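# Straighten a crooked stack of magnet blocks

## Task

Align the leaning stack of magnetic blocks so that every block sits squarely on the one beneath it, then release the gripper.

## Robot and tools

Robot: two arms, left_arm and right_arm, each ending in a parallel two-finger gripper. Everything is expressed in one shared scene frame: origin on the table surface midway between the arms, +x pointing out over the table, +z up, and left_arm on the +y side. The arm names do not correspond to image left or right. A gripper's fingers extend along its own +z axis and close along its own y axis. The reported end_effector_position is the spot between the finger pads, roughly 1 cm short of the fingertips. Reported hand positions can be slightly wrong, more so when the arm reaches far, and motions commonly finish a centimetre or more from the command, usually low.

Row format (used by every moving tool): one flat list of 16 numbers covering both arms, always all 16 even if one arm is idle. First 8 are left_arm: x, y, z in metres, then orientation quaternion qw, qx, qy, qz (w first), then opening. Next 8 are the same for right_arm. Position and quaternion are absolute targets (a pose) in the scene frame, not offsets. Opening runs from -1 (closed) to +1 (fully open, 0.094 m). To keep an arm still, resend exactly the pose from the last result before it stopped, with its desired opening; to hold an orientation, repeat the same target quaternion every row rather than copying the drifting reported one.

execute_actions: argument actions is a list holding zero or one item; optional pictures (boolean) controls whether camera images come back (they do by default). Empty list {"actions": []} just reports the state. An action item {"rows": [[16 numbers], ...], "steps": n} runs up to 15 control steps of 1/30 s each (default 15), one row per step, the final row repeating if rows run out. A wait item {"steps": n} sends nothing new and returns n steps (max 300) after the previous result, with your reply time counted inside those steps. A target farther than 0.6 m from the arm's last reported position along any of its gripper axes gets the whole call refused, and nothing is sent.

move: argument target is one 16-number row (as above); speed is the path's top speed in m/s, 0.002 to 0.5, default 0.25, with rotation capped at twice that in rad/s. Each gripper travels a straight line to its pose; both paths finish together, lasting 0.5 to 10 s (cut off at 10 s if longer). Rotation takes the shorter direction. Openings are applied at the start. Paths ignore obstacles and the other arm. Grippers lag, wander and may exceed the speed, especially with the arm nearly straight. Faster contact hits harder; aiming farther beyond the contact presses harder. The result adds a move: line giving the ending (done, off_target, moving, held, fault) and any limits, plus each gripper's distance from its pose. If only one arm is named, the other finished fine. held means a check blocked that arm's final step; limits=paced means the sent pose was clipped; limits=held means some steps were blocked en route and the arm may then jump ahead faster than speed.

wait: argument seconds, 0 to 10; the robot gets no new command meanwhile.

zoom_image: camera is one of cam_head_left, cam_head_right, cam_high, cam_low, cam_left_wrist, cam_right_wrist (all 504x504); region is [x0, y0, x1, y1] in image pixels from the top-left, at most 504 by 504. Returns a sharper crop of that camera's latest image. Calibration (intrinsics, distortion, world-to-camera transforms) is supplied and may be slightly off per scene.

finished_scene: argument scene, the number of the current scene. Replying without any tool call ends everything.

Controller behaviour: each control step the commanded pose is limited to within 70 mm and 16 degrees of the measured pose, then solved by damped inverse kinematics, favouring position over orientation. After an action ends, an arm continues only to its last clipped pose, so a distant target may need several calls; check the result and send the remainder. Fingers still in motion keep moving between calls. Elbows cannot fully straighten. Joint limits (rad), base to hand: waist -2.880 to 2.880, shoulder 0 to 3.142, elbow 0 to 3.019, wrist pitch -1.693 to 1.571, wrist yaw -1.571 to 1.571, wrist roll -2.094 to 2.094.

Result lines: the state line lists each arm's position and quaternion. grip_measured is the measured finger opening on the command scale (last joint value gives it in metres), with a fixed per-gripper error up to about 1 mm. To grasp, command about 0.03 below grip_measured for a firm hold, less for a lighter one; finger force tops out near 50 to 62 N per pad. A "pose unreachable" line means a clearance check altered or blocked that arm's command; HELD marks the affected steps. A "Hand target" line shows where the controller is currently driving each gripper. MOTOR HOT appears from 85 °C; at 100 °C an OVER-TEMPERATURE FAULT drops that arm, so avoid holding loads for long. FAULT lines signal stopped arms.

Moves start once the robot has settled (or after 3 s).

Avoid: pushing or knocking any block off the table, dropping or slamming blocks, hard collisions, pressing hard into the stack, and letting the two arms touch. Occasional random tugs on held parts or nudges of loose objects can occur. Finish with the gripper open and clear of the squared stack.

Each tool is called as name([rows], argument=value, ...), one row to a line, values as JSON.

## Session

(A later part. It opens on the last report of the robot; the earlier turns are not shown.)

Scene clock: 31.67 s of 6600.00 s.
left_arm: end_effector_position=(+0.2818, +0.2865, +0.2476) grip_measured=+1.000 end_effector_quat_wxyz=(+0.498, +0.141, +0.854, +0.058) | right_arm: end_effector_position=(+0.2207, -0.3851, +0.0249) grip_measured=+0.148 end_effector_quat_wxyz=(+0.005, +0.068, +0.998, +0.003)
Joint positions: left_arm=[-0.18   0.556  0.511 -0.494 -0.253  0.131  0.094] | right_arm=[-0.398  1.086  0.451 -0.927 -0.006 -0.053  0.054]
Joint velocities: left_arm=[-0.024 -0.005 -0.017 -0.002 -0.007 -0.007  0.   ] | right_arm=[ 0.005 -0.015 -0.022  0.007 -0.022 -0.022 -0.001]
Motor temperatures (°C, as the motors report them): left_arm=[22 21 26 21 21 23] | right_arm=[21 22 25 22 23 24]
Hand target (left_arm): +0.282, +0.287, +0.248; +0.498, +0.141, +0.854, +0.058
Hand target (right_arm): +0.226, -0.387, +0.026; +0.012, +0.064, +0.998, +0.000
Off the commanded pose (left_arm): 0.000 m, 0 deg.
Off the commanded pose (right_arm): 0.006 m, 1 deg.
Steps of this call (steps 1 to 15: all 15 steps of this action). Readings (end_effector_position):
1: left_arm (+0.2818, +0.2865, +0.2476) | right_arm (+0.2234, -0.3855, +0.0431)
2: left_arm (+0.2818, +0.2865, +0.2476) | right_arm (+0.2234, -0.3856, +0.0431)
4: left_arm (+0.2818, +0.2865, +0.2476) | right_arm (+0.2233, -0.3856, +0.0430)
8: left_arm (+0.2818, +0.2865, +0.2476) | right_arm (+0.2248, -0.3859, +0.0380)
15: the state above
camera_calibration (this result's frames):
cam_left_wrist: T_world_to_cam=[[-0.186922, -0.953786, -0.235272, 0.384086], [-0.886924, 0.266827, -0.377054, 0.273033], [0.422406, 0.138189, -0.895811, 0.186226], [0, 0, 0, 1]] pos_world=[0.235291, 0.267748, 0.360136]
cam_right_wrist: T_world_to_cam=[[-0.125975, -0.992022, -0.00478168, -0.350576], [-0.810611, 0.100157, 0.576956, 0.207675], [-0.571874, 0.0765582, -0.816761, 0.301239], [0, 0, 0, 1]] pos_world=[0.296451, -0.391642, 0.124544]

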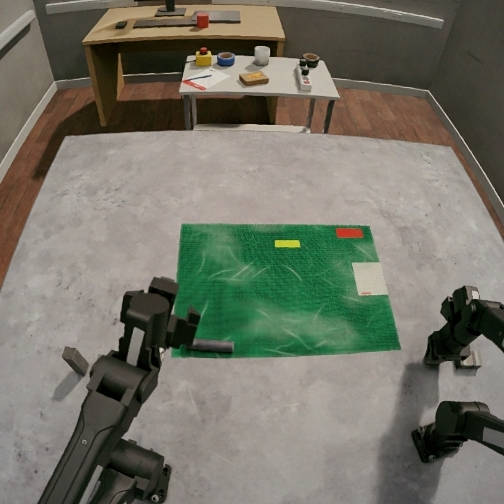

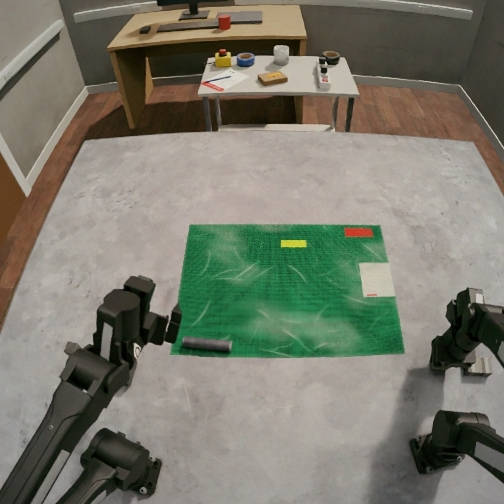

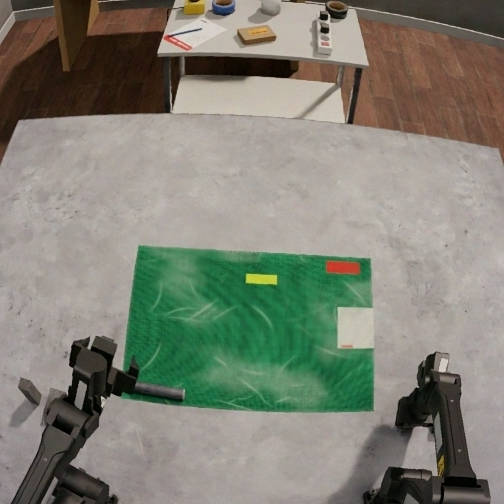

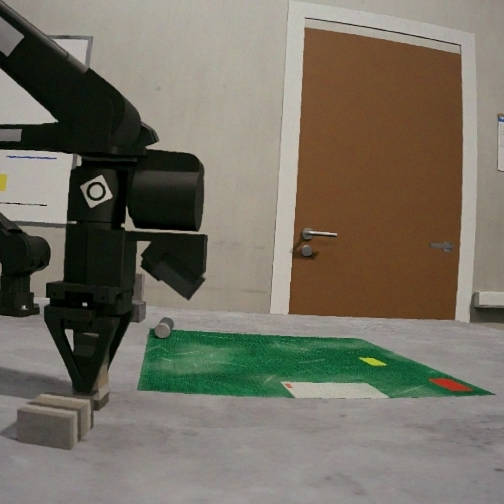

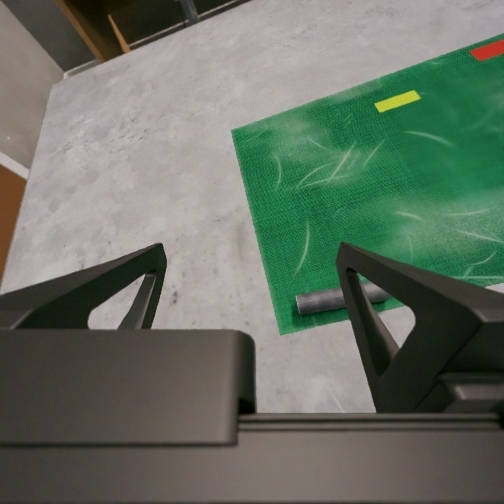

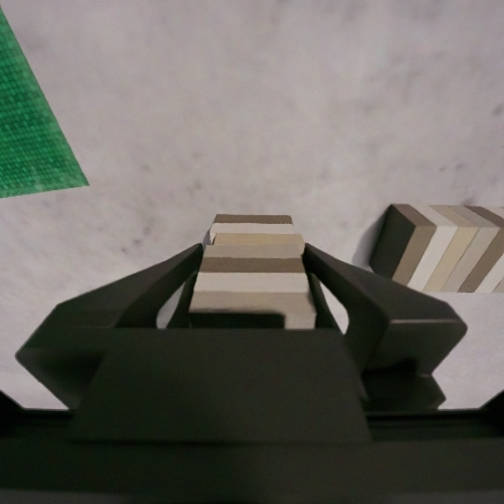

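Blocks are just longer (−0.096). Continue.

execute_actions([
  {"rows":[[0.2818,0.2865,0.2476,0.498,0.141,0.854,0.058,1,0.2265,-0.387,0.026,0.012,0.064,0.998,0,0.09],[0.2818,0.2865,0.2476,0.498,0.141,0.854,0.058,1,0.2265,-0.387,0.026,0.012,0.064,0.998,0,0.05],[0.2818,0.2865,0.2476,0.498,0.141,0.854,0.058,1,0.2265,-0.387,0.026,0.012,0.064,0.998,0,0.025],[0.2818,0.2865,0.2476,0.498,0.141,0.854,0.058,1,0.2265,-0.387,0.026,0.012,0.064,0.998,0,0.0],[0.2818,0.2865,0.2476,0.498,0.141,0.854,0.058,1,0.2265,-0.387,0.026,0.012,0.064,0.998,0,-0.025],[0.2818,0.2865,0.2476,0.498,0.141,0.854,0.058,1,0.2265,-0.387,0.026,0.012,0.064,0.998,0,-0.05],[0.2818,0.2865,0.2476,0.498,0.141,0.854,0.058,1,0.2265,-0.387,0.026,0.012,0.064,0.998,0,-0.075],[0.2818,0.2865,0.2476,0.498,0.141,0.854,0.058,1,0.2265,-0.387,0.026,0.012,0.064,0.998,0,-0.1],[0.2818,0.2865,0.2476,0.498,0.141,0.854,0.058,1,0.2265,-0.387,0.026,0.012,0.064,0.998,0,-0.14]],"steps":13},
], pictures=false)

execute_actions([
  {"rows":[[0.2818,0.2865,0.2476,0.498,0.141,0.854,0.058,1,0.2265,-0.387,0.026,0.012,0.064,0.998,0,0.12],[0.2818,0.2865,0.2476,0.498,0.141,0.854,0.058,1,0.2265,-0.387,0.026,0.012,0.064,0.998,0,0.12],[0.2818,0.2865,0.2476,0.498,0.141,0.854,0.058,1,0.2265,-0.387,0.026,0.012,0.064,0.998,0,0.12],[0.2818,0.2865,0.2476,0.498,0.141,0.854,0.058,1,0.2265,-0.387,0.023,0.012,0.064,0.998,0,0.12],[0.2818,0.2865,0.2476,0.498,0.141,0.854,0.058,1,0.2265,-0.387,0.020,0.012,0.064,0.998,0,0.12],[0.2818,0.2865,0.2476,0.498,0.141,0.854,0.058,1,0.2265,-0.387,0.017,0.012,0.064,0.998,0,0.12],[0.2818,0.2865,0.2476,0.498,0.141,0.854,0.058,1,0.2265,-0.387,0.014,0.012,0.064,0.998,0,0.12],[0.2818,0.2865,0.2476,0.498,0.141,0.854,0.058,1,0.2265,-0.387,0.012,0.012,0.064,0.998,0,0.12],[0.2818,0.2865,0.2476,0.498,0.141,0.854,0.058,1,0.2265,-0.387,0.0105,0.012,0.064,0.998,0,0.12]],"steps":15},
], pictures=false)

execute_actions([
  {"rows":[[0.2818,0.2865,0.2476,0.498,0.141,0.854,0.058,1,0.2265,-0.387,0.0105,0.012,0.064,0.998,0,0.08],[0.2818,0.2865,0.2476,0.498,0.141,0.854,0.058,1,0.2265,-0.387,0.0105,0.012,0.064,0.998,0,0.05],[0.2818,0.2865,0.2476,0.498,0.141,0.854,0.058,1,0.2265,-0.387,0.0105,0.012,0.064,0.998,0,0.025],[0.2818,0.2865,0.2476,0.498,0.141,0.854,0.058,1,0.2265,-0.387,0.0105,0.012,0.064,0.998,0,0.0],[0.2818,0.2865,0.2476,0.498,0.141,0.854,0.058,1,0.2265,-0.387,0.0105,0.012,0.064,0.998,0,-0.025],[0.2818,0.2865,0.2476,0.498,0.141,0.854,0.058,1,0.2265,-0.387,0.0105,0.012,0.064,0.998,0,-0.05],[0.2818,0.2865,0.2476,0.498,0.141,0.854,0.058,1,0.2265,-0.387,0.0105,0.012,0.064,0.998,0,-0.075],[0.2818,0.2865,0.2476,0.498,0.141,0.854,0.058,1,0.2265,-0.387,0.0105,0.012,0.064,0.998,0,-0.1],[0.2818,0.2865,0.2476,0.498,0.141,0.854,0.058,1,0.2265,-0.387,0.0105,0.012,0.064,0.998,0,-0.14]],"steps":13},
], pictures=false)

execute_actions([
  {"rows":[[0.2818,0.2865,0.2476,0.498,0.141,0.854,0.058,1,0.2265,-0.387,0.0105,0.012,0.064,0.998,0,0.6]],"steps":6},
], pictures=false)

move(target=[0.2818,0.2865,0.2476,0.498,0.141,0.854,0.058,1,0.240,-0.390,0.125,0.022,0.064,0.998,0,0.6], speed=0.15)

zoom_image(camera="cam_low", region=[40,310,150,420])

zoom_image(camera="cam_right_wrist", region=[190,150,320,280])

Scene clock: 35.33 s of 6600.00 s.
left_arm: end_effector_position=(+0.2818, +0.2865, +0.2476) grip_measured=+1.000 end_effector_quat_wxyz=(+0.498, +0.141, +0.854, +0.058) | right_arm: end_effector_position=(+0.2219, -0.3858, +0.0249) grip_measured=-0.099 end_effector_quat_wxyz=(+0.007, +0.067, +0.998, +0.001)
Joint positions: left_arm=[-0.18   0.556  0.511 -0.494 -0.253  0.131  0.094] | right_arm=[-0.398  1.086  0.451 -0.922 -0.003 -0.053  0.042]
Joint velocities: left_arm=[ 0.005 -0.005 -0.022  0.002 -0.037 -0.007  0.   ] | right_arm=[ 0.005 -0.005  0.002  0.007 -0.007  0.007  0.001]
Motor temperatures (°C, as the motors report them): left_arm=[22 21 26 21 21 23] | right_arm=[21 22 25 22 23 24]
Hand target (left_arm): +0.282, +0.287, +0.248; +0.498, +0.141, +0.854, +0.058
Hand target (right_arm): +0.226, -0.387, +0.026; +0.012, +0.064, +0.998, -0.000
Off the commanded pose (left_arm): 0.000 m, 0 deg.
Off the commanded pose (right_arm): 0.005 m, 1 deg.
Steps of this call (steps 1 to 90: nothing new was sent; then 0.23 s passed at rest; steps 91 to 103: all 13 steps of this action). Readings (end_effector_position):
91: left_arm (+0.2818, +0.2865, +0.2476) | right_arm (+0.2214, -0.3852, +0.0249)
92: left_arm (+0.2818, +0.2865, +0.2476) | right_arm (+0.2215, -0.3852, +0.0249)
94: left_arm (+0.2818, +0.2865, +0.2476) | right_arm (+0.2215, -0.3860, +0.0249)
98: left_arm (+0.2818, +0.2865, +0.2476) | right_arm (+0.2218, -0.3858, +0.0249)
103: the state above

Scene clock: 35.83 s of 6600.00 s.
left_arm: end_effector_position=(+0.2818, +0.2865, +0.2476) grip_measured=+1.000 end_effector_quat_wxyz=(+0.498, +0.141, +0.854, +0.058) | right_arm: end_effector_position=(+0.2214, -0.3857, +0.0099) grip_measured=+0.118 end_effector_quat_wxyz=(+0.006, +0.067, +0.998, +0.001)
Joint positions: left_arm=[-0.18   0.556  0.511 -0.494 -0.253  0.131  0.094] | right_arm=[-0.398  1.129  0.428 -0.86  -0.003 -0.053  0.053]
Joint velocities: left_arm=[ 0.015  0.005  0.012 -0.007 -0.007 -0.007  0.   ] | right_arm=[-0.005  0.005  0.007  0.022 -0.022 -0.007 -0.   ]
Motor temperatures (°C, as the motors report them): left_arm=[22 21 26 21 21 23] | right_arm=[21 22 25 22 23 24]
Hand target (left_arm): +0.282, +0.287, +0.248; +0.498, +0.141, +0.854, +0.058
Hand target (right_arm): +0.226, -0.387, +0.011; +0.012, +0.064, +0.998, +0.000
Off the commanded pose (left_arm): 0.000 m, 0 deg.
Off the commanded pose (right_arm): 0.005 m, 1 deg.
Steps of this call (steps 1 to 15: all 15 steps of this action). Readings (end_effector_position):
1: left_arm (+0.2818, +0.2865, +0.2476) | right_arm (+0.2219, -0.3858, +0.0249)
2: left_arm (+0.2818, +0.2865, +0.2476) | right_arm (+0.2220, -0.3858, +0.0249)
4: left_arm (+0.2818, +0.2865, +0.2476) | right_arm (+0.2222, -0.3858, +0.0247)
8: left_arm (+0.2818, +0.2865, +0.2476) | right_arm (+0.2255, -0.3865, +0.0197)
15: the state above

Scene clock: 36.27 s of 6600.00 s.
left_arm: end_effector_position=(+0.2818, +0.2865, +0.2476) grip_measured=+1.000 end_effector_quat_wxyz=(+0.498, +0.141, +0.854, +0.058) | right_arm: end_effector_position=(+0.2224, -0.3857, +0.0099) grip_measured=-0.100 end_effector_quat_wxyz=(+0.008, +0.067, +0.998, +0.001)
Joint positions: left_arm=[-0.18   0.556  0.511 -0.494 -0.253  0.131  0.094] | right_arm=[-0.398  1.129  0.428 -0.856 -0.004 -0.053  0.042]
Joint velocities: left_arm=[-0.005 -0.005  0.007 -0.017  0.022  0.022  0.   ] | right_arm=[-0.015  0.015  0.017  0.007  0.022  0.007 -0.001]
Motor temperatures (°C, as the motors report them): left_arm=[22 21 26 21 21 23] | right_arm=[21 22 25 22 23 24]
Hand target (left_arm): +0.282, +0.287, +0.248; +0.498, +0.141, +0.854, +0.058
Hand target (right_arm): +0.227, -0.387, +0.011; +0.012, +0.064, +0.998, +0.000
Off the commanded pose (left_arm): 0.000 m, 0 deg.
Off the commanded pose (right_arm): 0.004 m, 1 deg.
Steps of this call (steps 1 to 13: all 13 steps of this action). Readings (end_effector_position):
1: left_arm (+0.2818, +0.2865, +0.2476) | right_arm (+0.2216, -0.3857, +0.0099)
2: left_arm (+0.2818, +0.2865, +0.2476) | right_arm (+0.2219, -0.3858, +0.0099)
4: left_arm (+0.2818, +0.2865, +0.2476) | right_arm (+0.2221, -0.3858, +0.0099)
8: left_arm (+0.2818, +0.2865, +0.2476) | right_arm (+0.2222, -0.3857, +0.0099)
13: the state above

Scene clock: 36.47 s of 6600.00 s.
left_arm: end_effector_position=(+0.2818, +0.2865, +0.2476) grip_measured=+1.000 end_effector_quat_wxyz=(+0.498, +0.141, +0.854, +0.058) | right_arm: end_effector_position=(+0.2225, -0.3858, +0.0099) grip_measured=+0.597 end_effector_quat_wxyz=(+0.008, +0.067, +0.998, +0.001)
Joint positions: left_arm=[-0.18   0.556  0.511 -0.494 -0.253  0.131  0.094] | right_arm=[-0.398  1.129  0.428 -0.855 -0.004 -0.053  0.075]
Joint velocities: left_arm=[-0.015 -0.015 -0.017  0.017 -0.066  0.022  0.   ] | right_arm=[-0.015  0.005  0.002 -0.002 -0.051 -0.051 -0.   ]
Motor temperatures (°C, as the motors report them): left_arm=[22 21 26 21 21 23] | right_arm=[21 22 25 22 23 24]
Hand target (left_arm): +0.282, +0.287, +0.248; +0.498, +0.141, +0.854, +0.058
Hand target (right_arm): +0.226, -0.387, +0.011; +0.012, +0.064, +0.998, +0.000
Off the commanded pose (left_arm): 0.000 m, 0 deg.
Off the commanded pose (right_arm): 0.004 m, 1 deg.
Steps of this call (steps 1 to 6: all 6 steps of this action). Readings (end_effector_position):
1: left_arm (+0.2818, +0.2865, +0.2476) | right_arm (+0.2224, -0.3857, +0.0099)
2: left_arm (+0.2818, +0.2865, +0.2476) | right_arm (+0.2225, -0.3858, +0.0099)
4: left_arm (+0.2818, +0.2865, +0.2476) | right_arm (+0.2225, -0.3858, +0.0099)
6: the state above

Scene clock: 37.87 s of 6600.00 s.
left_arm: end_effector_position=(+0.2818, +0.2865, +0.2476) grip_measured=+1.000 end_effector_quat_wxyz=(+0.498, +0.141, +0.854, +0.058) | right_arm: end_effector_position=(+0.2256, -0.3864, +0.1050) grip_measured=+0.598 end_effector_quat_wxyz=(-0.001, +0.066, +0.998, +0.002)
Joint positions: left_arm=[-0.18   0.556  0.511 -0.494 -0.253  0.131  0.094] | right_arm=[-0.398  0.964  0.618 -1.228 -0.004 -0.056  0.075]
Joint velocities: left_arm=[-0.015 -0.005  0.002  0.002 -0.051  0.022  0.   ] | right_arm=[-0.015 -0.005  0.002 -0.022 -0.022  0.007  0.   ]
Motor temperatures (°C, as the motors report them): left_arm=[22 21 26 21 21 23] | right_arm=[21 22 25 22 23 24]
Hand target (left_arm): +0.282, +0.287, +0.248; +0.498, +0.141, +0.854, +0.058
Hand target (right_arm): +0.241, -0.390, +0.124; +0.022, +0.064, +0.998, +0.000
Off the commanded pose (left_arm): 0.000 m, 0 deg.
Off the commanded pose (right_arm): 0.025 m, 3 deg.
move: off_target (right_arm)
camera_calibration (this result's frames):
cam_left_wrist: T_world_to_cam=[[-0.186922, -0.953786, -0.235272, 0.384086], [-0.886924, 0.266827, -0.377054, 0.273033], [0.422406, 0.138189, -0.895811, 0.186226], [0, 0, 0, 1]] pos_world=[0.235291, 0.267748, 0.360136]
cam_right_wrist: T_world_to_cam=[[-0.123003, -0.9924, -0.00361926, -0.351769], [-0.803954, 0.0975064, 0.586644, 0.16195], [-0.581833, 0.0750685, -0.809837, 0.370513], [0, 0, 0, 1]] pos_world=[0.302508, -0.392701, 0.203775]

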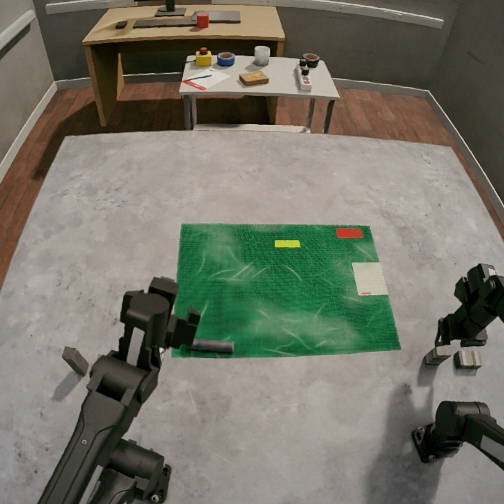

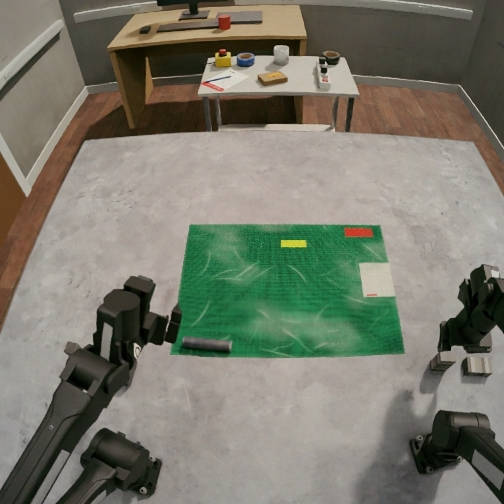

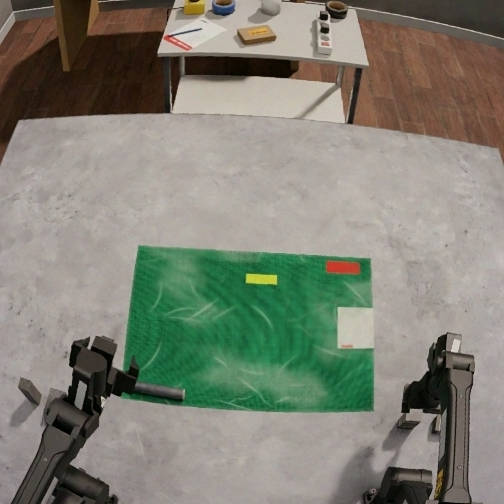

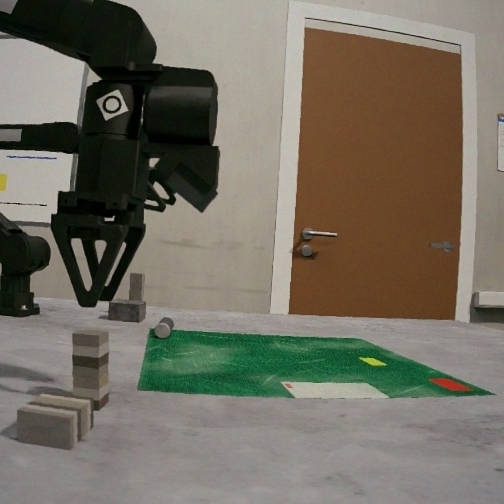

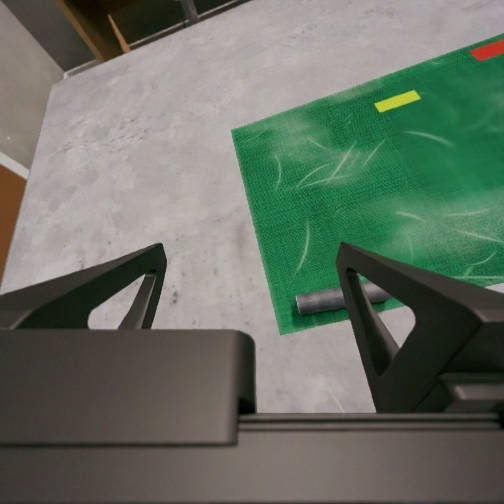

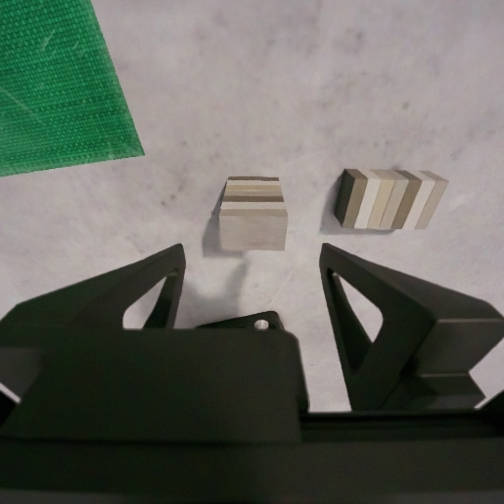

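Region (40, 310, 150, 420) of cam_low's 504x504 image, scaled by 4.582, with more detail than that image has.

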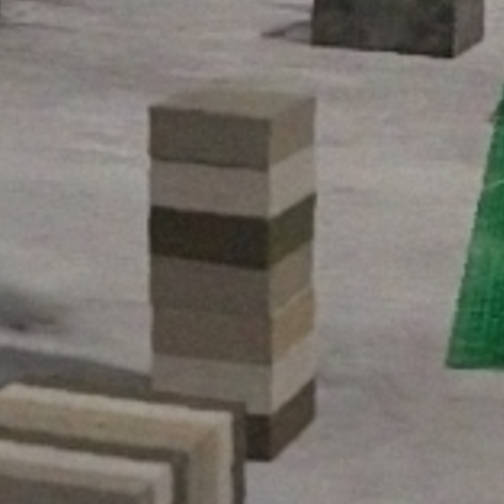

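Region (190, 150, 320, 280) of cam_right_wrist's 504x504 image, scaled by 3.877, with more detail than that image has.

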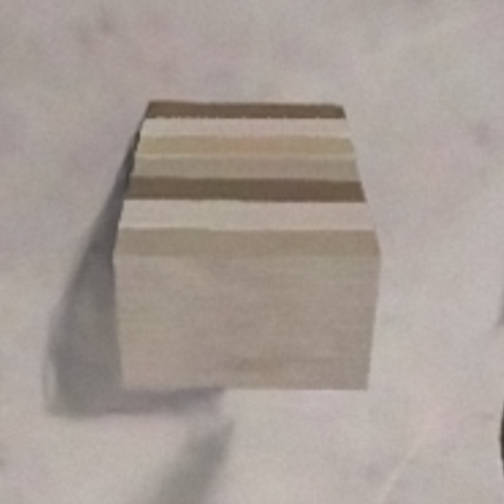

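zoom_image(camera="cam_low", region=[60,325,120,385])

Region (60, 325, 120, 385) of cam_low's 504x504 image, scaled by 8.400, with more detail than that image has.

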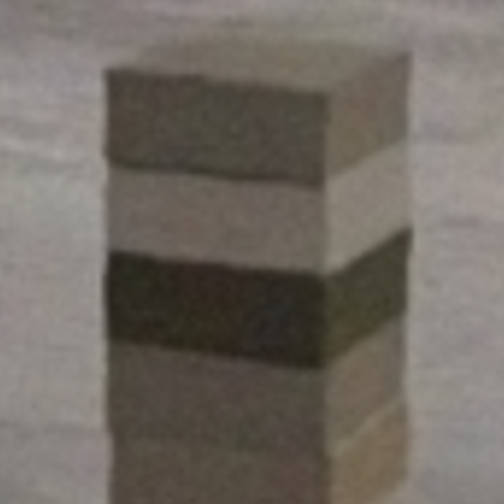

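move(target=[0.2818,0.2865,0.2476,0.498,0.141,0.854,0.058,1,0.2255,-0.387,0.043,0.003,0.757,0.653,0.0,0.7], speed=0.5)

zoom_image(camera="cam_right_wrist", region=[170,170,330,330])

Scene clock: 42.73 s of 6600.00 s.
left_arm: end_effector_position=(+0.2818, +0.2865, +0.2476) grip_measured=+1.000 end_effector_quat_wxyz=(+0.498, +0.141, +0.854, +0.058) | right_arm: end_effector_position=(+0.2213, -0.3862, +0.0436) grip_measured=+0.698 end_effector_quat_wxyz=(-0.000, +0.754, +0.656, +0.000)
Joint positions: left_arm=[-0.18   0.556  0.511 -0.494 -0.253  0.131  0.094] | right_arm=[-0.398  1.052  0.489 -1.009 -0.     1.521  0.08 ]
Joint velocities: left_arm=[-0.005 -0.005 -0.002 -0.007  0.066  0.022  0.   ] | right_arm=[ 0.005 -0.024  0.002  0.012 -0.037 -0.007  0.   ]
Motor temperatures (°C, as the motors report them): left_arm=[22 21 26 21 21 23] | right_arm=[21 22 25 22 23 24]
Hand target (left_arm): +0.282, +0.287, +0.248; +0.498, +0.141, +0.854, +0.058
Hand target (right_arm): +0.225, -0.387, +0.043; +0.003, +0.757, +0.653, +0.000
Off the commanded pose (left_arm): 0.000 m, 0 deg.
Off the commanded pose (right_arm): 0.004 m, 1 deg.
move: done
camera_calibration (this result's frames):
cam_left_wrist: T_world_to_cam=[[-0.186922, -0.953786, -0.235272, 0.384086], [-0.886924, 0.266827, -0.377054, 0.273033], [0.422406, 0.138189, -0.895811, 0.186226], [0, 0, 0, 1]] pos_world=[0.235291, 0.267748, 0.360136]
cam_right_wrist: T_world_to_cam=[[-0.991622, 0.129167, 0.00113458, 0.272821], [0.105442, 0.804349, 0.584727, 0.266331], [0.0746147, 0.579948, -0.81123, 0.368033], [0, 0, 0, 1]] pos_world=[0.214993, -0.462902, 0.142518]

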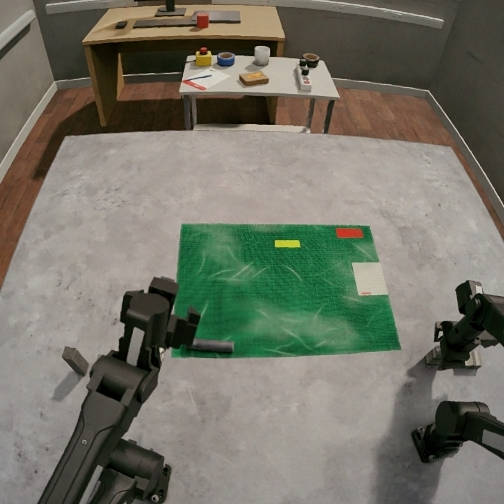

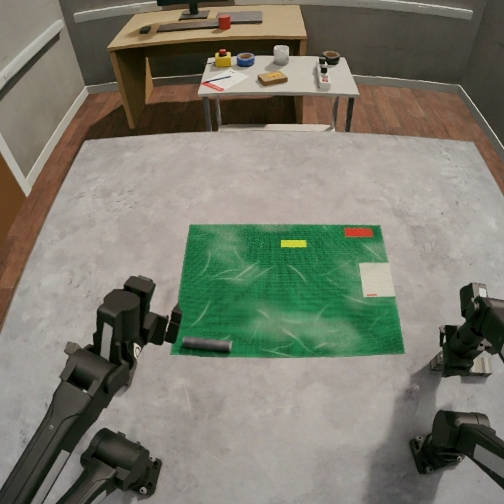

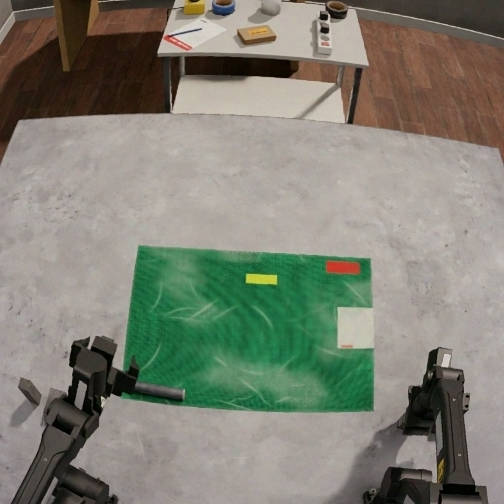

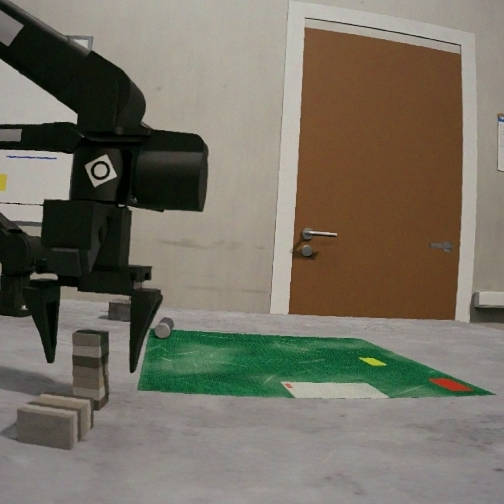

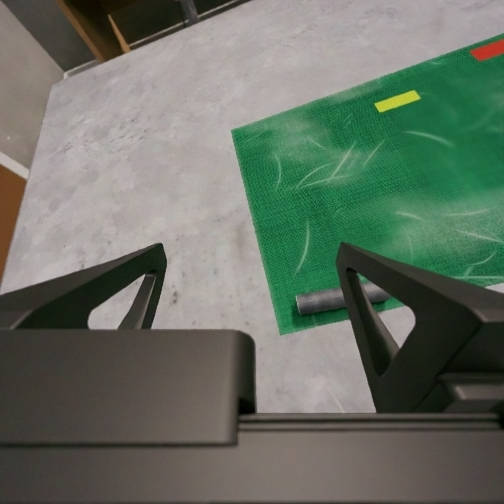

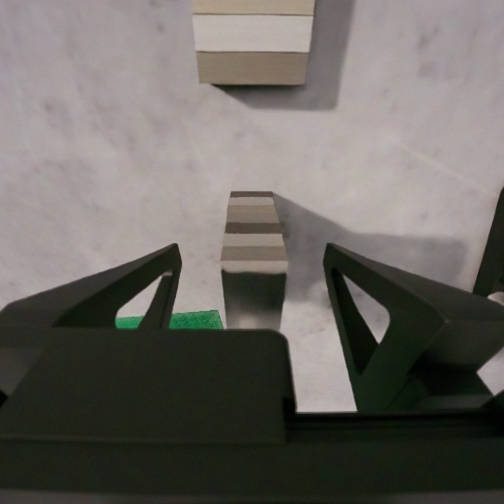

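Region (170, 170, 330, 330) of cam_right_wrist's 504x504 image, scaled by 3.150, with more detail than that image has.

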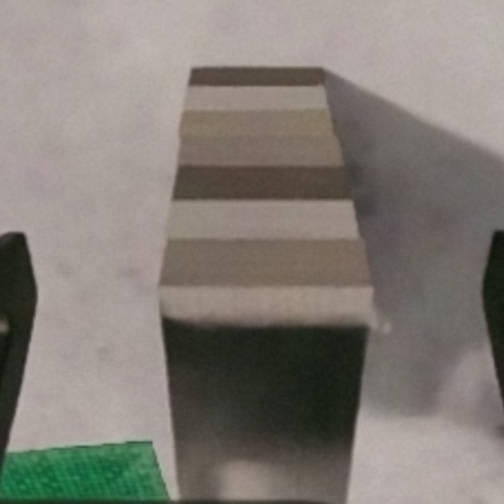

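Well centred. Run three levels with slightly reduced tilt.

execute_actions([
  {"rows":[[0.2818,0.2865,0.2476,0.498,0.141,0.854,0.058,1,0.2255,-0.387,0.042,0.002,0.757,0.653,-0.001,0.3],[0.2818,0.2865,0.2476,0.498,0.141,0.854,0.058,1,0.2255,-0.387,0.042,0.002,0.757,0.653,-0.001,0.0],[0.2818,0.2865,0.2476,0.498,0.141,0.854,0.058,1,0.2255,-0.387,0.042,0.002,0.757,0.653,-0.001,-0.2],[0.2818,0.2865,0.2476,0.498,0.141,0.854,0.058,1,0.2255,-0.387,0.042,0.002,0.757,0.653,-0.001,-0.3],[0.2818,0.2865,0.2476,0.498,0.141,0.854,0.058,1,0.2255,-0.387,0.042,0.002,0.757,0.653,-0.001,-0.34],[0.2818,0.2865,0.2476,0.498,0.141,0.854,0.058,1,0.2255,-0.387,0.042,0.002,0.757,0.653,-0.001,-0.36],[0.2818,0.2865,0.2476,0.498,0.141,0.854,0.058,1,0.2255,-0.387,0.042,0.002,0.757,0.653,-0.001,-0.38],[0.2818,0.2865,0.2476,0.498,0.141,0.854,0.058,1,0.2255,-0.387,0.042,0.002,0.757,0.653,-0.001,-0.41],[0.2818,0.2865,0.2476,0.498,0.141,0.854,0.058,1,0.2255,-0.387,0.042,0.002,0.757,0.653,-0.001,-0.44],[0.2818,0.2865,0.2476,0.498,0.141,0.854,0.058,1,0.2255,-0.387,0.042,0.002,0.757,0.653,-0.001,-0.47],[0.2818,0.2865,0.2476,0.498,0.141,0.854,0.058,1,0.2255,-0.387,0.042,0.002,0.757,0.653,-0.001,-0.5]],"steps":14},
], pictures=false)

execute_actions([
  {"rows":[[0.2818,0.2865,0.2476,0.498,0.141,0.854,0.058,1,0.2255,-0.387,0.042,0.002,0.757,0.653,-0.001,-0.15],[0.2818,0.2865,0.2476,0.498,0.141,0.854,0.058,1,0.2255,-0.387,0.042,0.002,0.757,0.653,-0.001,-0.15],[0.2818,0.2865,0.2476,0.498,0.141,0.854,0.058,1,0.2255,-0.387,0.042,0.002,0.757,0.653,-0.001,-0.15],[0.2818,0.2865,0.2476,0.498,0.141,0.854,0.058,1,0.226,-0.387,0.039,0.003,0.757,0.653,0,-0.15],[0.2818,0.2865,0.2476,0.498,0.141,0.854,0.058,1,0.226,-0.387,0.036,0.003,0.757,0.653,0,-0.15],[0.2818,0.2865,0.2476,0.498,0.141,0.854,0.058,1,0.2265,-0.387,0.033,0.003,0.757,0.653,0,-0.15],[0.2818,0.2865,0.2476,0.498,0.141,0.854,0.058,1,0.2265,-0.387,0.030,0.003,0.757,0.653,0,-0.15],[0.2818,0.2865,0.2476,0.498,0.141,0.854,0.058,1,0.2265,-0.387,0.026,0.003,0.757,0.653,0,-0.15]],"steps":15},
], pictures=false)

execute_actions([
  {"rows":[[0.2818,0.2865,0.2476,0.498,0.141,0.854,0.058,1,0.2265,-0.387,0.026,0.003,0.757,0.653,0,-0.22],[0.2818,0.2865,0.2476,0.498,0.141,0.854,0.058,1,0.2265,-0.387,0.026,0.003,0.757,0.653,0,-0.3],[0.2818,0.2865,0.2476,0.498,0.141,0.854,0.058,1,0.2265,-0.387,0.026,0.003,0.757,0.653,0,-0.35],[0.2818,0.2865,0.2476,0.498,0.141,0.854,0.058,1,0.2265,-0.387,0.026,0.003,0.757,0.653,0,-0.38],[0.2818,0.2865,0.2476,0.498,0.141,0.854,0.058,1,0.2265,-0.387,0.026,0.003,0.757,0.653,0,-0.41],[0.2818,0.2865,0.2476,0.498,0.141,0.854,0.058,1,0.2265,-0.387,0.026,0.003,0.757,0.653,0,-0.44],[0.2818,0.2865,0.2476,0.498,0.141,0.854,0.058,1,0.2265,-0.387,0.026,0.003,0.757,0.653,0,-0.47],[0.2818,0.2865,0.2476,0.498,0.141,0.854,0.058,1,0.2265,-0.387,0.026,0.003,0.757,0.653,0,-0.5]],"steps":12},
], pictures=false)

execute_actions([
  {"rows":[[0.2818,0.2865,0.2476,0.498,0.141,0.854,0.058,1,0.2265,-0.387,0.026,0.003,0.757,0.653,0,-0.15],[0.2818,0.2865,0.2476,0.498,0.141,0.854,0.058,1,0.2265,-0.387,0.026,0.003,0.757,0.653,0,-0.15],[0.2818,0.2865,0.2476,0.498,0.141,0.854,0.058,1,0.2265,-0.387,0.026,0.003,0.757,0.653,0,-0.15],[0.2818,0.2865,0.2476,0.498,0.141,0.854,0.058,1,0.2265,-0.387,0.023,0.003,0.757,0.653,0,-0.15],[0.2818,0.2865,0.2476,0.498,0.141,0.854,0.058,1,0.2265,-0.387,0.020,0.003,0.757,0.653,0,-0.15],[0.2818,0.2865,0.2476,0.498,0.141,0.854,0.058,1,0.2265,-0.387,0.017,0.003,0.757,0.653,0,-0.15],[0.2818,0.2865,0.2476,0.498,0.141,0.854,0.058,1,0.2262,-0.387,0.014,0.003,0.757,0.653,0,-0.15],[0.2818,0.2865,0.2476,0.498,0.141,0.854,0.058,1,0.2262,-0.387,0.012,0.003,0.757,0.653,0,-0.15],[0.2818,0.2865,0.2476,0.498,0.141,0.854,0.058,1,0.2262,-0.387,0.0105,0.003,0.757,0.653,0,-0.15]],"steps":15},
], pictures=false)

execute_actions([
  {"rows":[[0.2818,0.2865,0.2476,0.498,0.141,0.854,0.058,1,0.2262,-0.387,0.0105,0.003,0.757,0.653,0,-0.22],[0.2818,0.2865,0.2476,0.498,0.141,0.854,0.058,1,0.2262,-0.387,0.0105,0.003,0.757,0.653,0,-0.3],[0.2818,0.2865,0.2476,0.498,0.141,0.854,0.058,1,0.2262,-0.387,0.0105,0.003,0.757,0.653,0,-0.35],[0.2818,0.2865,0.2476,0.498,0.141,0.854,0.058,1,0.2262,-0.387,0.0105,0.003,0.757,0.653,0,-0.38],[0.2818,0.2865,0.2476,0.498,0.141,0.854,0.058,1,0.2262,-0.387,0.0105,0.003,0.757,0.653,0,-0.41],[0.2818,0.2865,0.2476,0.498,0.141,0.854,0.058,1,0.2262,-0.387,0.0105,0.003,0.757,0.653,0,-0.44],[0.2818,0.2865,0.2476,0.498,0.141,0.854,0.058,1,0.2262,-0.387,0.0105,0.003,0.757,0.653,0,-0.47],[0.2818,0.2865,0.2476,0.498,0.141,0.854,0.058,1,0.2262,-0.387,0.0105,0.003,0.757,0.653,0,-0.5]],"steps":12},
], pictures=false)

execute_actions([
  {"rows":[[0.2818,0.2865,0.2476,0.498,0.141,0.854,0.058,1,0.2262,-0.387,0.0105,0.003,0.757,0.653,0,1]],"steps":8},
], pictures=false)

move(target=[0.2818,0.2865,0.2476,0.498,0.141,0.854,0.058,1,0.240,-0.391,0.125,0.016,0.757,0.653,0.016,1], speed=0.15)

zoom_image(camera="cam_low", region=[45,322,135,412])

Scene clock: 49.60 s of 6600.00 s.
left_arm: end_effector_position=(+0.2818, +0.2865, +0.2476) grip_measured=+1.000 end_effector_quat_wxyz=(+0.498, +0.141, +0.854, +0.058) | right_arm: end_effector_position=(+0.2214, -0.3864, +0.0418) grip_measured=-0.461 end_effector_quat_wxyz=(-0.002, +0.756, +0.655, -0.002)
Joint positions: left_arm=[-0.18   0.556  0.511 -0.494 -0.253  0.131  0.094] | right_arm=[-0.398  1.06   0.489 -1.005  0.     1.525  0.025]
Joint velocities: left_arm=[-0.005  0.005 -0.007 -0.002  0.007 -0.037  0.   ] | right_arm=[-0.005  0.005 -0.017 -0.012  0.007 -0.022 -0.001]
Motor temperatures (°C, as the motors report them): left_arm=[22 21 26 21 21 23] | right_arm=[21 22 25 22 23 24]
Hand target (left_arm): +0.282, +0.287, +0.248; +0.498, +0.141, +0.854, +0.058
Hand target (right_arm): +0.225, -0.387, +0.042; +0.002, +0.757, +0.653, -0.001
Off the commanded pose (left_arm): 0.000 m, 0 deg.
Off the commanded pose (right_arm): 0.004 m, 1 deg.
Steps of this call (steps 1 to 90: nothing new was sent; then 3.40 s passed at rest; steps 91 to 104: all 14 steps of this action). Readings (end_effector_position):
91: left_arm (+0.2818, +0.2865, +0.2476) | right_arm (+0.2213, -0.3862, +0.0435)
92: left_arm (+0.2818, +0.2865, +0.2476) | right_arm (+0.2216, -0.3863, +0.0432)
94: left_arm (+0.2818, +0.2865, +0.2476) | right_arm (+0.2216, -0.3863, +0.0425)
98: left_arm (+0.2818, +0.2865, +0.2476) | right_arm (+0.2216, -0.3863, +0.0419)
104: the state above

Scene clock: 50.10 s of 6600.00 s.
left_arm: end_effector_position=(+0.2818, +0.2865, +0.2476) grip_measured=+1.000 end_effector_quat_wxyz=(+0.498, +0.141, +0.854, +0.058) | right_arm: end_effector_position=(+0.2209, -0.3863, +0.0250) grip_measured=-0.152 end_effector_quat_wxyz=(-0.003, +0.756, +0.655, -0.003)
Joint positions: left_arm=[-0.18   0.556  0.511 -0.494 -0.253  0.131  0.094] | right_arm=[-0.398  1.103  0.462 -0.939  0.     1.525  0.04 ]
Joint velocities: left_arm=[-0.015 -0.005 -0.027 -0.002  0.007 -0.007  0.   ] | right_arm=[-0.005 -0.005  0.007  0.007 -0.007  0.022  0.   ]
Motor temperatures (°C, as the motors report them): left_arm=[22 21 26 21 21 23] | right_arm=[21 22 25 22 23 24]
Hand target (left_arm): +0.282, +0.287, +0.248; +0.498, +0.141, +0.854, +0.058
Hand target (right_arm): +0.226, -0.387, +0.026; +0.003, +0.757, +0.653, +0.000
Off the commanded pose (left_arm): 0.000 m, 0 deg.
Off the commanded pose (right_arm): 0.006 m, 1 deg.
Steps of this call (steps 1 to 15: all 15 steps of this action). Readings (end_effector_position):
1: left_arm (+0.2818, +0.2865, +0.2476) | right_arm (+0.2215, -0.3864, +0.0418)
2: left_arm (+0.2818, +0.2865, +0.2476) | right_arm (+0.2217, -0.3864, +0.0418)
4: left_arm (+0.2818, +0.2865, +0.2476) | right_arm (+0.2218, -0.3864, +0.0414)
8: left_arm (+0.2818, +0.2865, +0.2476) | right_arm (+0.2250, -0.3870, +0.0355)
15: the state above

Scene clock: 50.50 s of 6600.00 s.
left_arm: end_effector_position=(+0.2818, +0.2865, +0.2476) grip_measured=+1.000 end_effector_quat_wxyz=(+0.498, +0.141, +0.854, +0.058) | right_arm: end_effector_position=(+0.2219, -0.3865, +0.0249) grip_measured=-0.461 end_effector_quat_wxyz=(-0.002, +0.756, +0.655, -0.002)
Joint positions: left_arm=[-0.18   0.556  0.511 -0.494 -0.253  0.131  0.094] | right_arm=[-0.398  1.103  0.462 -0.935  0.     1.525  0.025]
Joint velocities: left_arm=[-0.005  0.005  0.017 -0.012  0.037  0.066  0.   ] | right_arm=[-0.015  0.005  0.007 -0.002  0.037 -0.051  0.001]
Motor temperatures (°C, as the motors report them): left_arm=[22 21 26 21 21 23] | right_arm=[21 22 25 22 23 24]
Hand target (left_arm): +0.282, +0.287, +0.248; +0.498, +0.141, +0.854, +0.058
Hand target (right_arm): +0.227, -0.387, +0.026; +0.003, +0.757, +0.653, +0.000
Off the commanded pose (left_arm): 0.000 m, 0 deg.
Off the commanded pose (right_arm): 0.005 m, 1 deg.
Steps of this call (steps 1 to 12: all 12 steps of this action). Readings (end_effector_position):
1: left_arm (+0.2818, +0.2865, +0.2476) | right_arm (+0.2211, -0.3863, +0.0250)
2: left_arm (+0.2818, +0.2865, +0.2476) | right_arm (+0.2214, -0.3864, +0.0250)
4: left_arm (+0.2818, +0.2865, +0.2476) | right_arm (+0.2215, -0.3864, +0.0250)
8: left_arm (+0.2818, +0.2865, +0.2476) | right_arm (+0.2219, -0.3865, +0.0249)
12: the state above

Scene clock: 51.00 s of 6600.00 s.
left_arm: end_effector_position=(+0.2818, +0.2865, +0.2476) grip_measured=+1.000 end_effector_quat_wxyz=(+0.498, +0.141, +0.854, +0.058) | right_arm: end_effector_position=(+0.2212, -0.3863, +0.0100) grip_measured=-0.152 end_effector_quat_wxyz=(-0.003, +0.756, +0.655, -0.002)
Joint positions: left_arm=[-0.18   0.556  0.511 -0.494 -0.253  0.131  0.094] | right_arm=[-0.398  1.143  0.439 -0.873  0.     1.525  0.04 ]
Joint velocities: left_arm=[ 0.005  0.005  0.002 -0.012 -0.007 -0.007  0.   ] | right_arm=[-0.015 -0.024 -0.012  0.002  0.037 -0.007  0.   ]
Motor temperatures (°C, as the motors report them): left_arm=[22 21 27 21 21 23] | right_arm=[21 22 25 22 23 24]
Hand target (left_arm): +0.282, +0.287, +0.248; +0.498, +0.141, +0.854, +0.058
Hand target (right_arm): +0.226, -0.387, +0.011; +0.003, +0.757, +0.653, +0.000
Off the commanded pose (left_arm): 0.000 m, 0 deg.
Off the commanded pose (right_arm): 0.005 m, 1 deg.
Steps of this call (steps 1 to 15: all 15 steps of this action). Readings (end_effector_position):
1: left_arm (+0.2818, +0.2865, +0.2476) | right_arm (+0.2219, -0.3865, +0.0249)
2: left_arm (+0.2818, +0.2865, +0.2476) | right_arm (+0.2219, -0.3865, +0.0249)
4: left_arm (+0.2818, +0.2865, +0.2476) | right_arm (+0.2222, -0.3865, +0.0247)
8: left_arm (+0.2818, +0.2865, +0.2476) | right_arm (+0.2255, -0.3871, +0.0198)
15: the state above

Scene clock: 51.40 s of 6600.00 s.
left_arm: end_effector_position=(+0.2818, +0.2865, +0.2476) grip_measured=+1.000 end_effector_quat_wxyz=(+0.498, +0.141, +0.854, +0.058) | right_arm: end_effector_position=(+0.2218, -0.3864, +0.0099) grip_measured=-0.462 end_effector_quat_wxyz=(-0.002, +0.756, +0.655, -0.002)
Joint positions: left_arm=[-0.18   0.556  0.511 -0.494 -0.253  0.131  0.094] | right_arm=[-0.398  1.143  0.438 -0.87   0.     1.525  0.025]
Joint velocities: left_arm=[ 0.005 -0.005  0.007 -0.017  0.066  0.066  0.   ] | right_arm=[-0.015 -0.015 -0.002 -0.012 -0.007 -0.022 -0.   ]
Motor temperatures (°C, as the motors report them): left_arm=[22 21 27 21 21 23] | right_arm=[21 22 25 22 23 24]
Hand target (left_arm): +0.282, +0.287, +0.248; +0.498, +0.141, +0.854, +0.058
Hand target (right_arm): +0.226, -0.387, +0.011; +0.003, +0.757, +0.653, +0.000
Off the commanded pose (left_arm): 0.000 m, 0 deg.
Off the commanded pose (right_arm): 0.005 m, 1 deg.
Steps of this call (steps 1 to 12: all 12 steps of this action). Readings (end_effector_position):
1: left_arm (+0.2818, +0.2865, +0.2476) | right_arm (+0.2214, -0.3864, +0.0100)
2: left_arm (+0.2818, +0.2865, +0.2476) | right_arm (+0.2217, -0.3864, +0.0100)
4: left_arm (+0.2818, +0.2865, +0.2476) | right_arm (+0.2218, -0.3864, +0.0100)
8: left_arm (+0.2818, +0.2865, +0.2476) | right_arm (+0.2218, -0.3864, +0.0099)
12: the state above

Scene clock: 51.67 s of 6600.00 s.
left_arm: end_effector_position=(+0.2818, +0.2865, +0.2476) grip_measured=+1.000 end_effector_quat_wxyz=(+0.498, +0.141, +0.854, +0.058) | right_arm: end_effector_position=(+0.2219, -0.3865, +0.0099) grip_measured=+1.000 end_effector_quat_wxyz=(-0.001, +0.756, +0.655, -0.001)
Joint positions: left_arm=[-0.18   0.556  0.511 -0.494 -0.253  0.131  0.094] | right_arm=[-0.398  1.143  0.438 -0.869  0.     1.525  0.094]
Joint velocities: left_arm=[-0.015 -0.005 -0.007  0.007 -0.022 -0.037  0.   ] | right_arm=[-0.005 -0.015 -0.007  0.002 -0.007 -0.066  0.   ]
Motor temperatures (°C, as the motors report them): left_arm=[22 21 27 21 21 23] | right_arm=[21 22 25 22 23 24]
Hand target (left_arm): +0.282, +0.287, +0.248; +0.498, +0.141, +0.854, +0.058
Hand target (right_arm): +0.226, -0.387, +0.011; +0.003, +0.757, +0.653, +0.000
Off the commanded pose (left_arm): 0.000 m, 0 deg.
Off the commanded pose (right_arm): 0.004 m, 1 deg.
Steps of this call (steps 1 to 8: all 8 steps of this action). Readings (end_effector_position):
1: left_arm (+0.2818, +0.2865, +0.2476) | right_arm (+0.2218, -0.3864, +0.0099)
2: left_arm (+0.2818, +0.2865, +0.2476) | right_arm (+0.2219, -0.3865, +0.0099)
4: left_arm (+0.2818, +0.2865, +0.2476) | right_arm (+0.2219, -0.3865, +0.0099)
8: the state above

Scene clock: 53.07 s of 6600.00 s.
left_arm: end_effector_position=(+0.2818, +0.2865, +0.2476) grip_measured=+1.000 end_effector_quat_wxyz=(+0.498, +0.141, +0.854, +0.058) | right_arm: end_effector_position=(+0.2259, -0.3868, +0.1052) grip_measured=+1.000 end_effector_quat_wxyz=(-0.001, +0.756, +0.655, +0.001)
Joint positions: left_arm=[-0.18   0.556  0.511 -0.494 -0.253  0.131  0.094] | right_arm=[-0.398  0.963  0.618 -1.227 -0.002  1.525  0.094]
Joint velocities: left_arm=[-0.005 -0.005 -0.002  0.017 -0.051 -0.051  0.   ] | right_arm=[-0.015 -0.015 -0.007 -0.007 -0.037  0.022  0.   ]
Motor temperatures (°C, as the motors report them): left_arm=[22 21 27 21 21 23] | right_arm=[21 22 25 22 23 24]
Hand target (left_arm): +0.282, +0.287, +0.248; +0.498, +0.141, +0.854, +0.058
Hand target (right_arm): +0.241, -0.391, +0.124; +0.016, +0.757, +0.653, +0.016
Off the commanded pose (left_arm): 0.000 m, 0 deg.
Off the commanded pose (right_arm): 0.025 m, 3 deg.
move: off_target (right_arm)
camera_calibration (this result's frames):
cam_left_wrist: T_world_to_cam=[[-0.186922, -0.953786, -0.235272, 0.384086], [-0.886924, 0.266827, -0.377054, 0.273033], [0.422406, 0.138189, -0.895811, 0.186226], [0, 0, 0, 1]] pos_world=[0.235291, 0.267748, 0.360136]
cam_right_wrist: T_world_to_cam=[[-0.991071, 0.133325, 0.00141307, 0.278846], [0.108829, 0.802761, 0.586286, 0.228738], [0.0770324, 0.581205, -0.810103, 0.417775], [0, 0, 0, 1]] pos_world=[0.219281, -0.463612, 0.203941]

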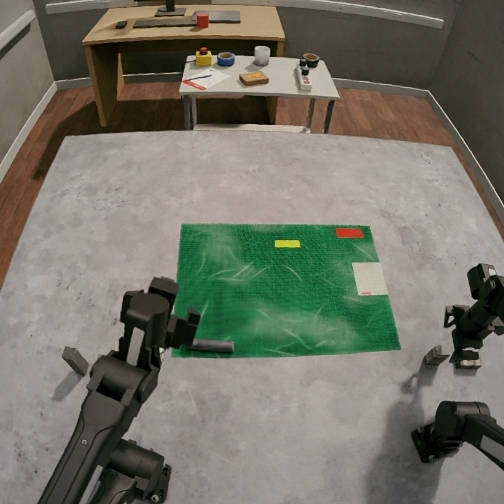

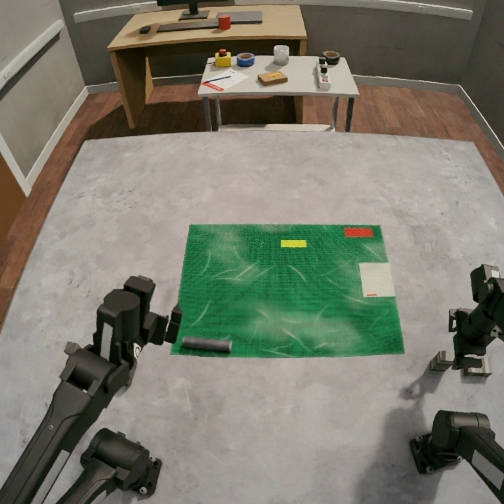

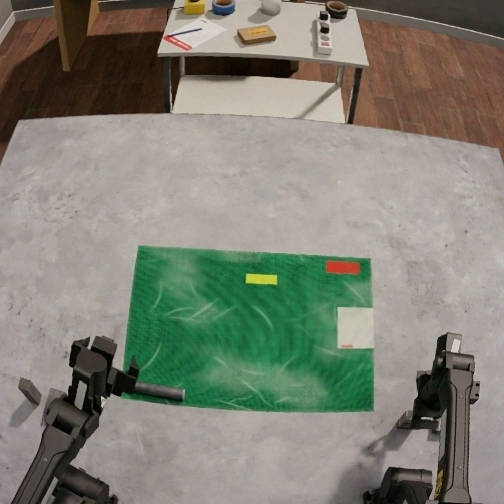

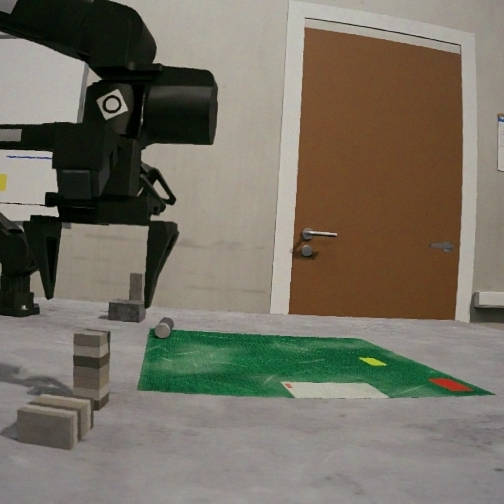

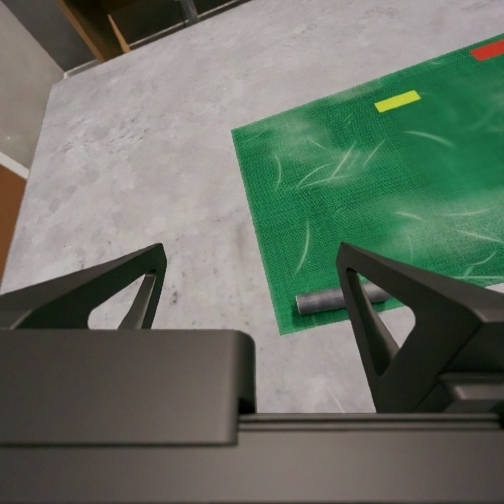

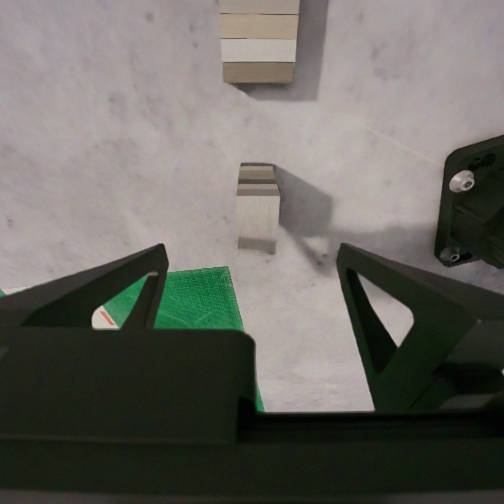

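Region (45, 322, 135, 412) of cam_low's 504x504 image, scaled by 5.600, with more detail than that image has.

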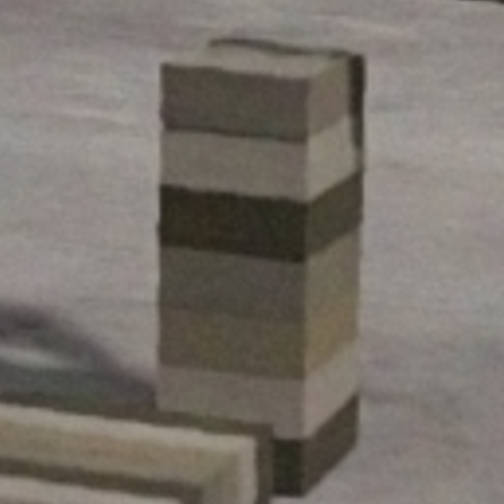

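finished_scene(scene=2)

The scene is finished: the task was done.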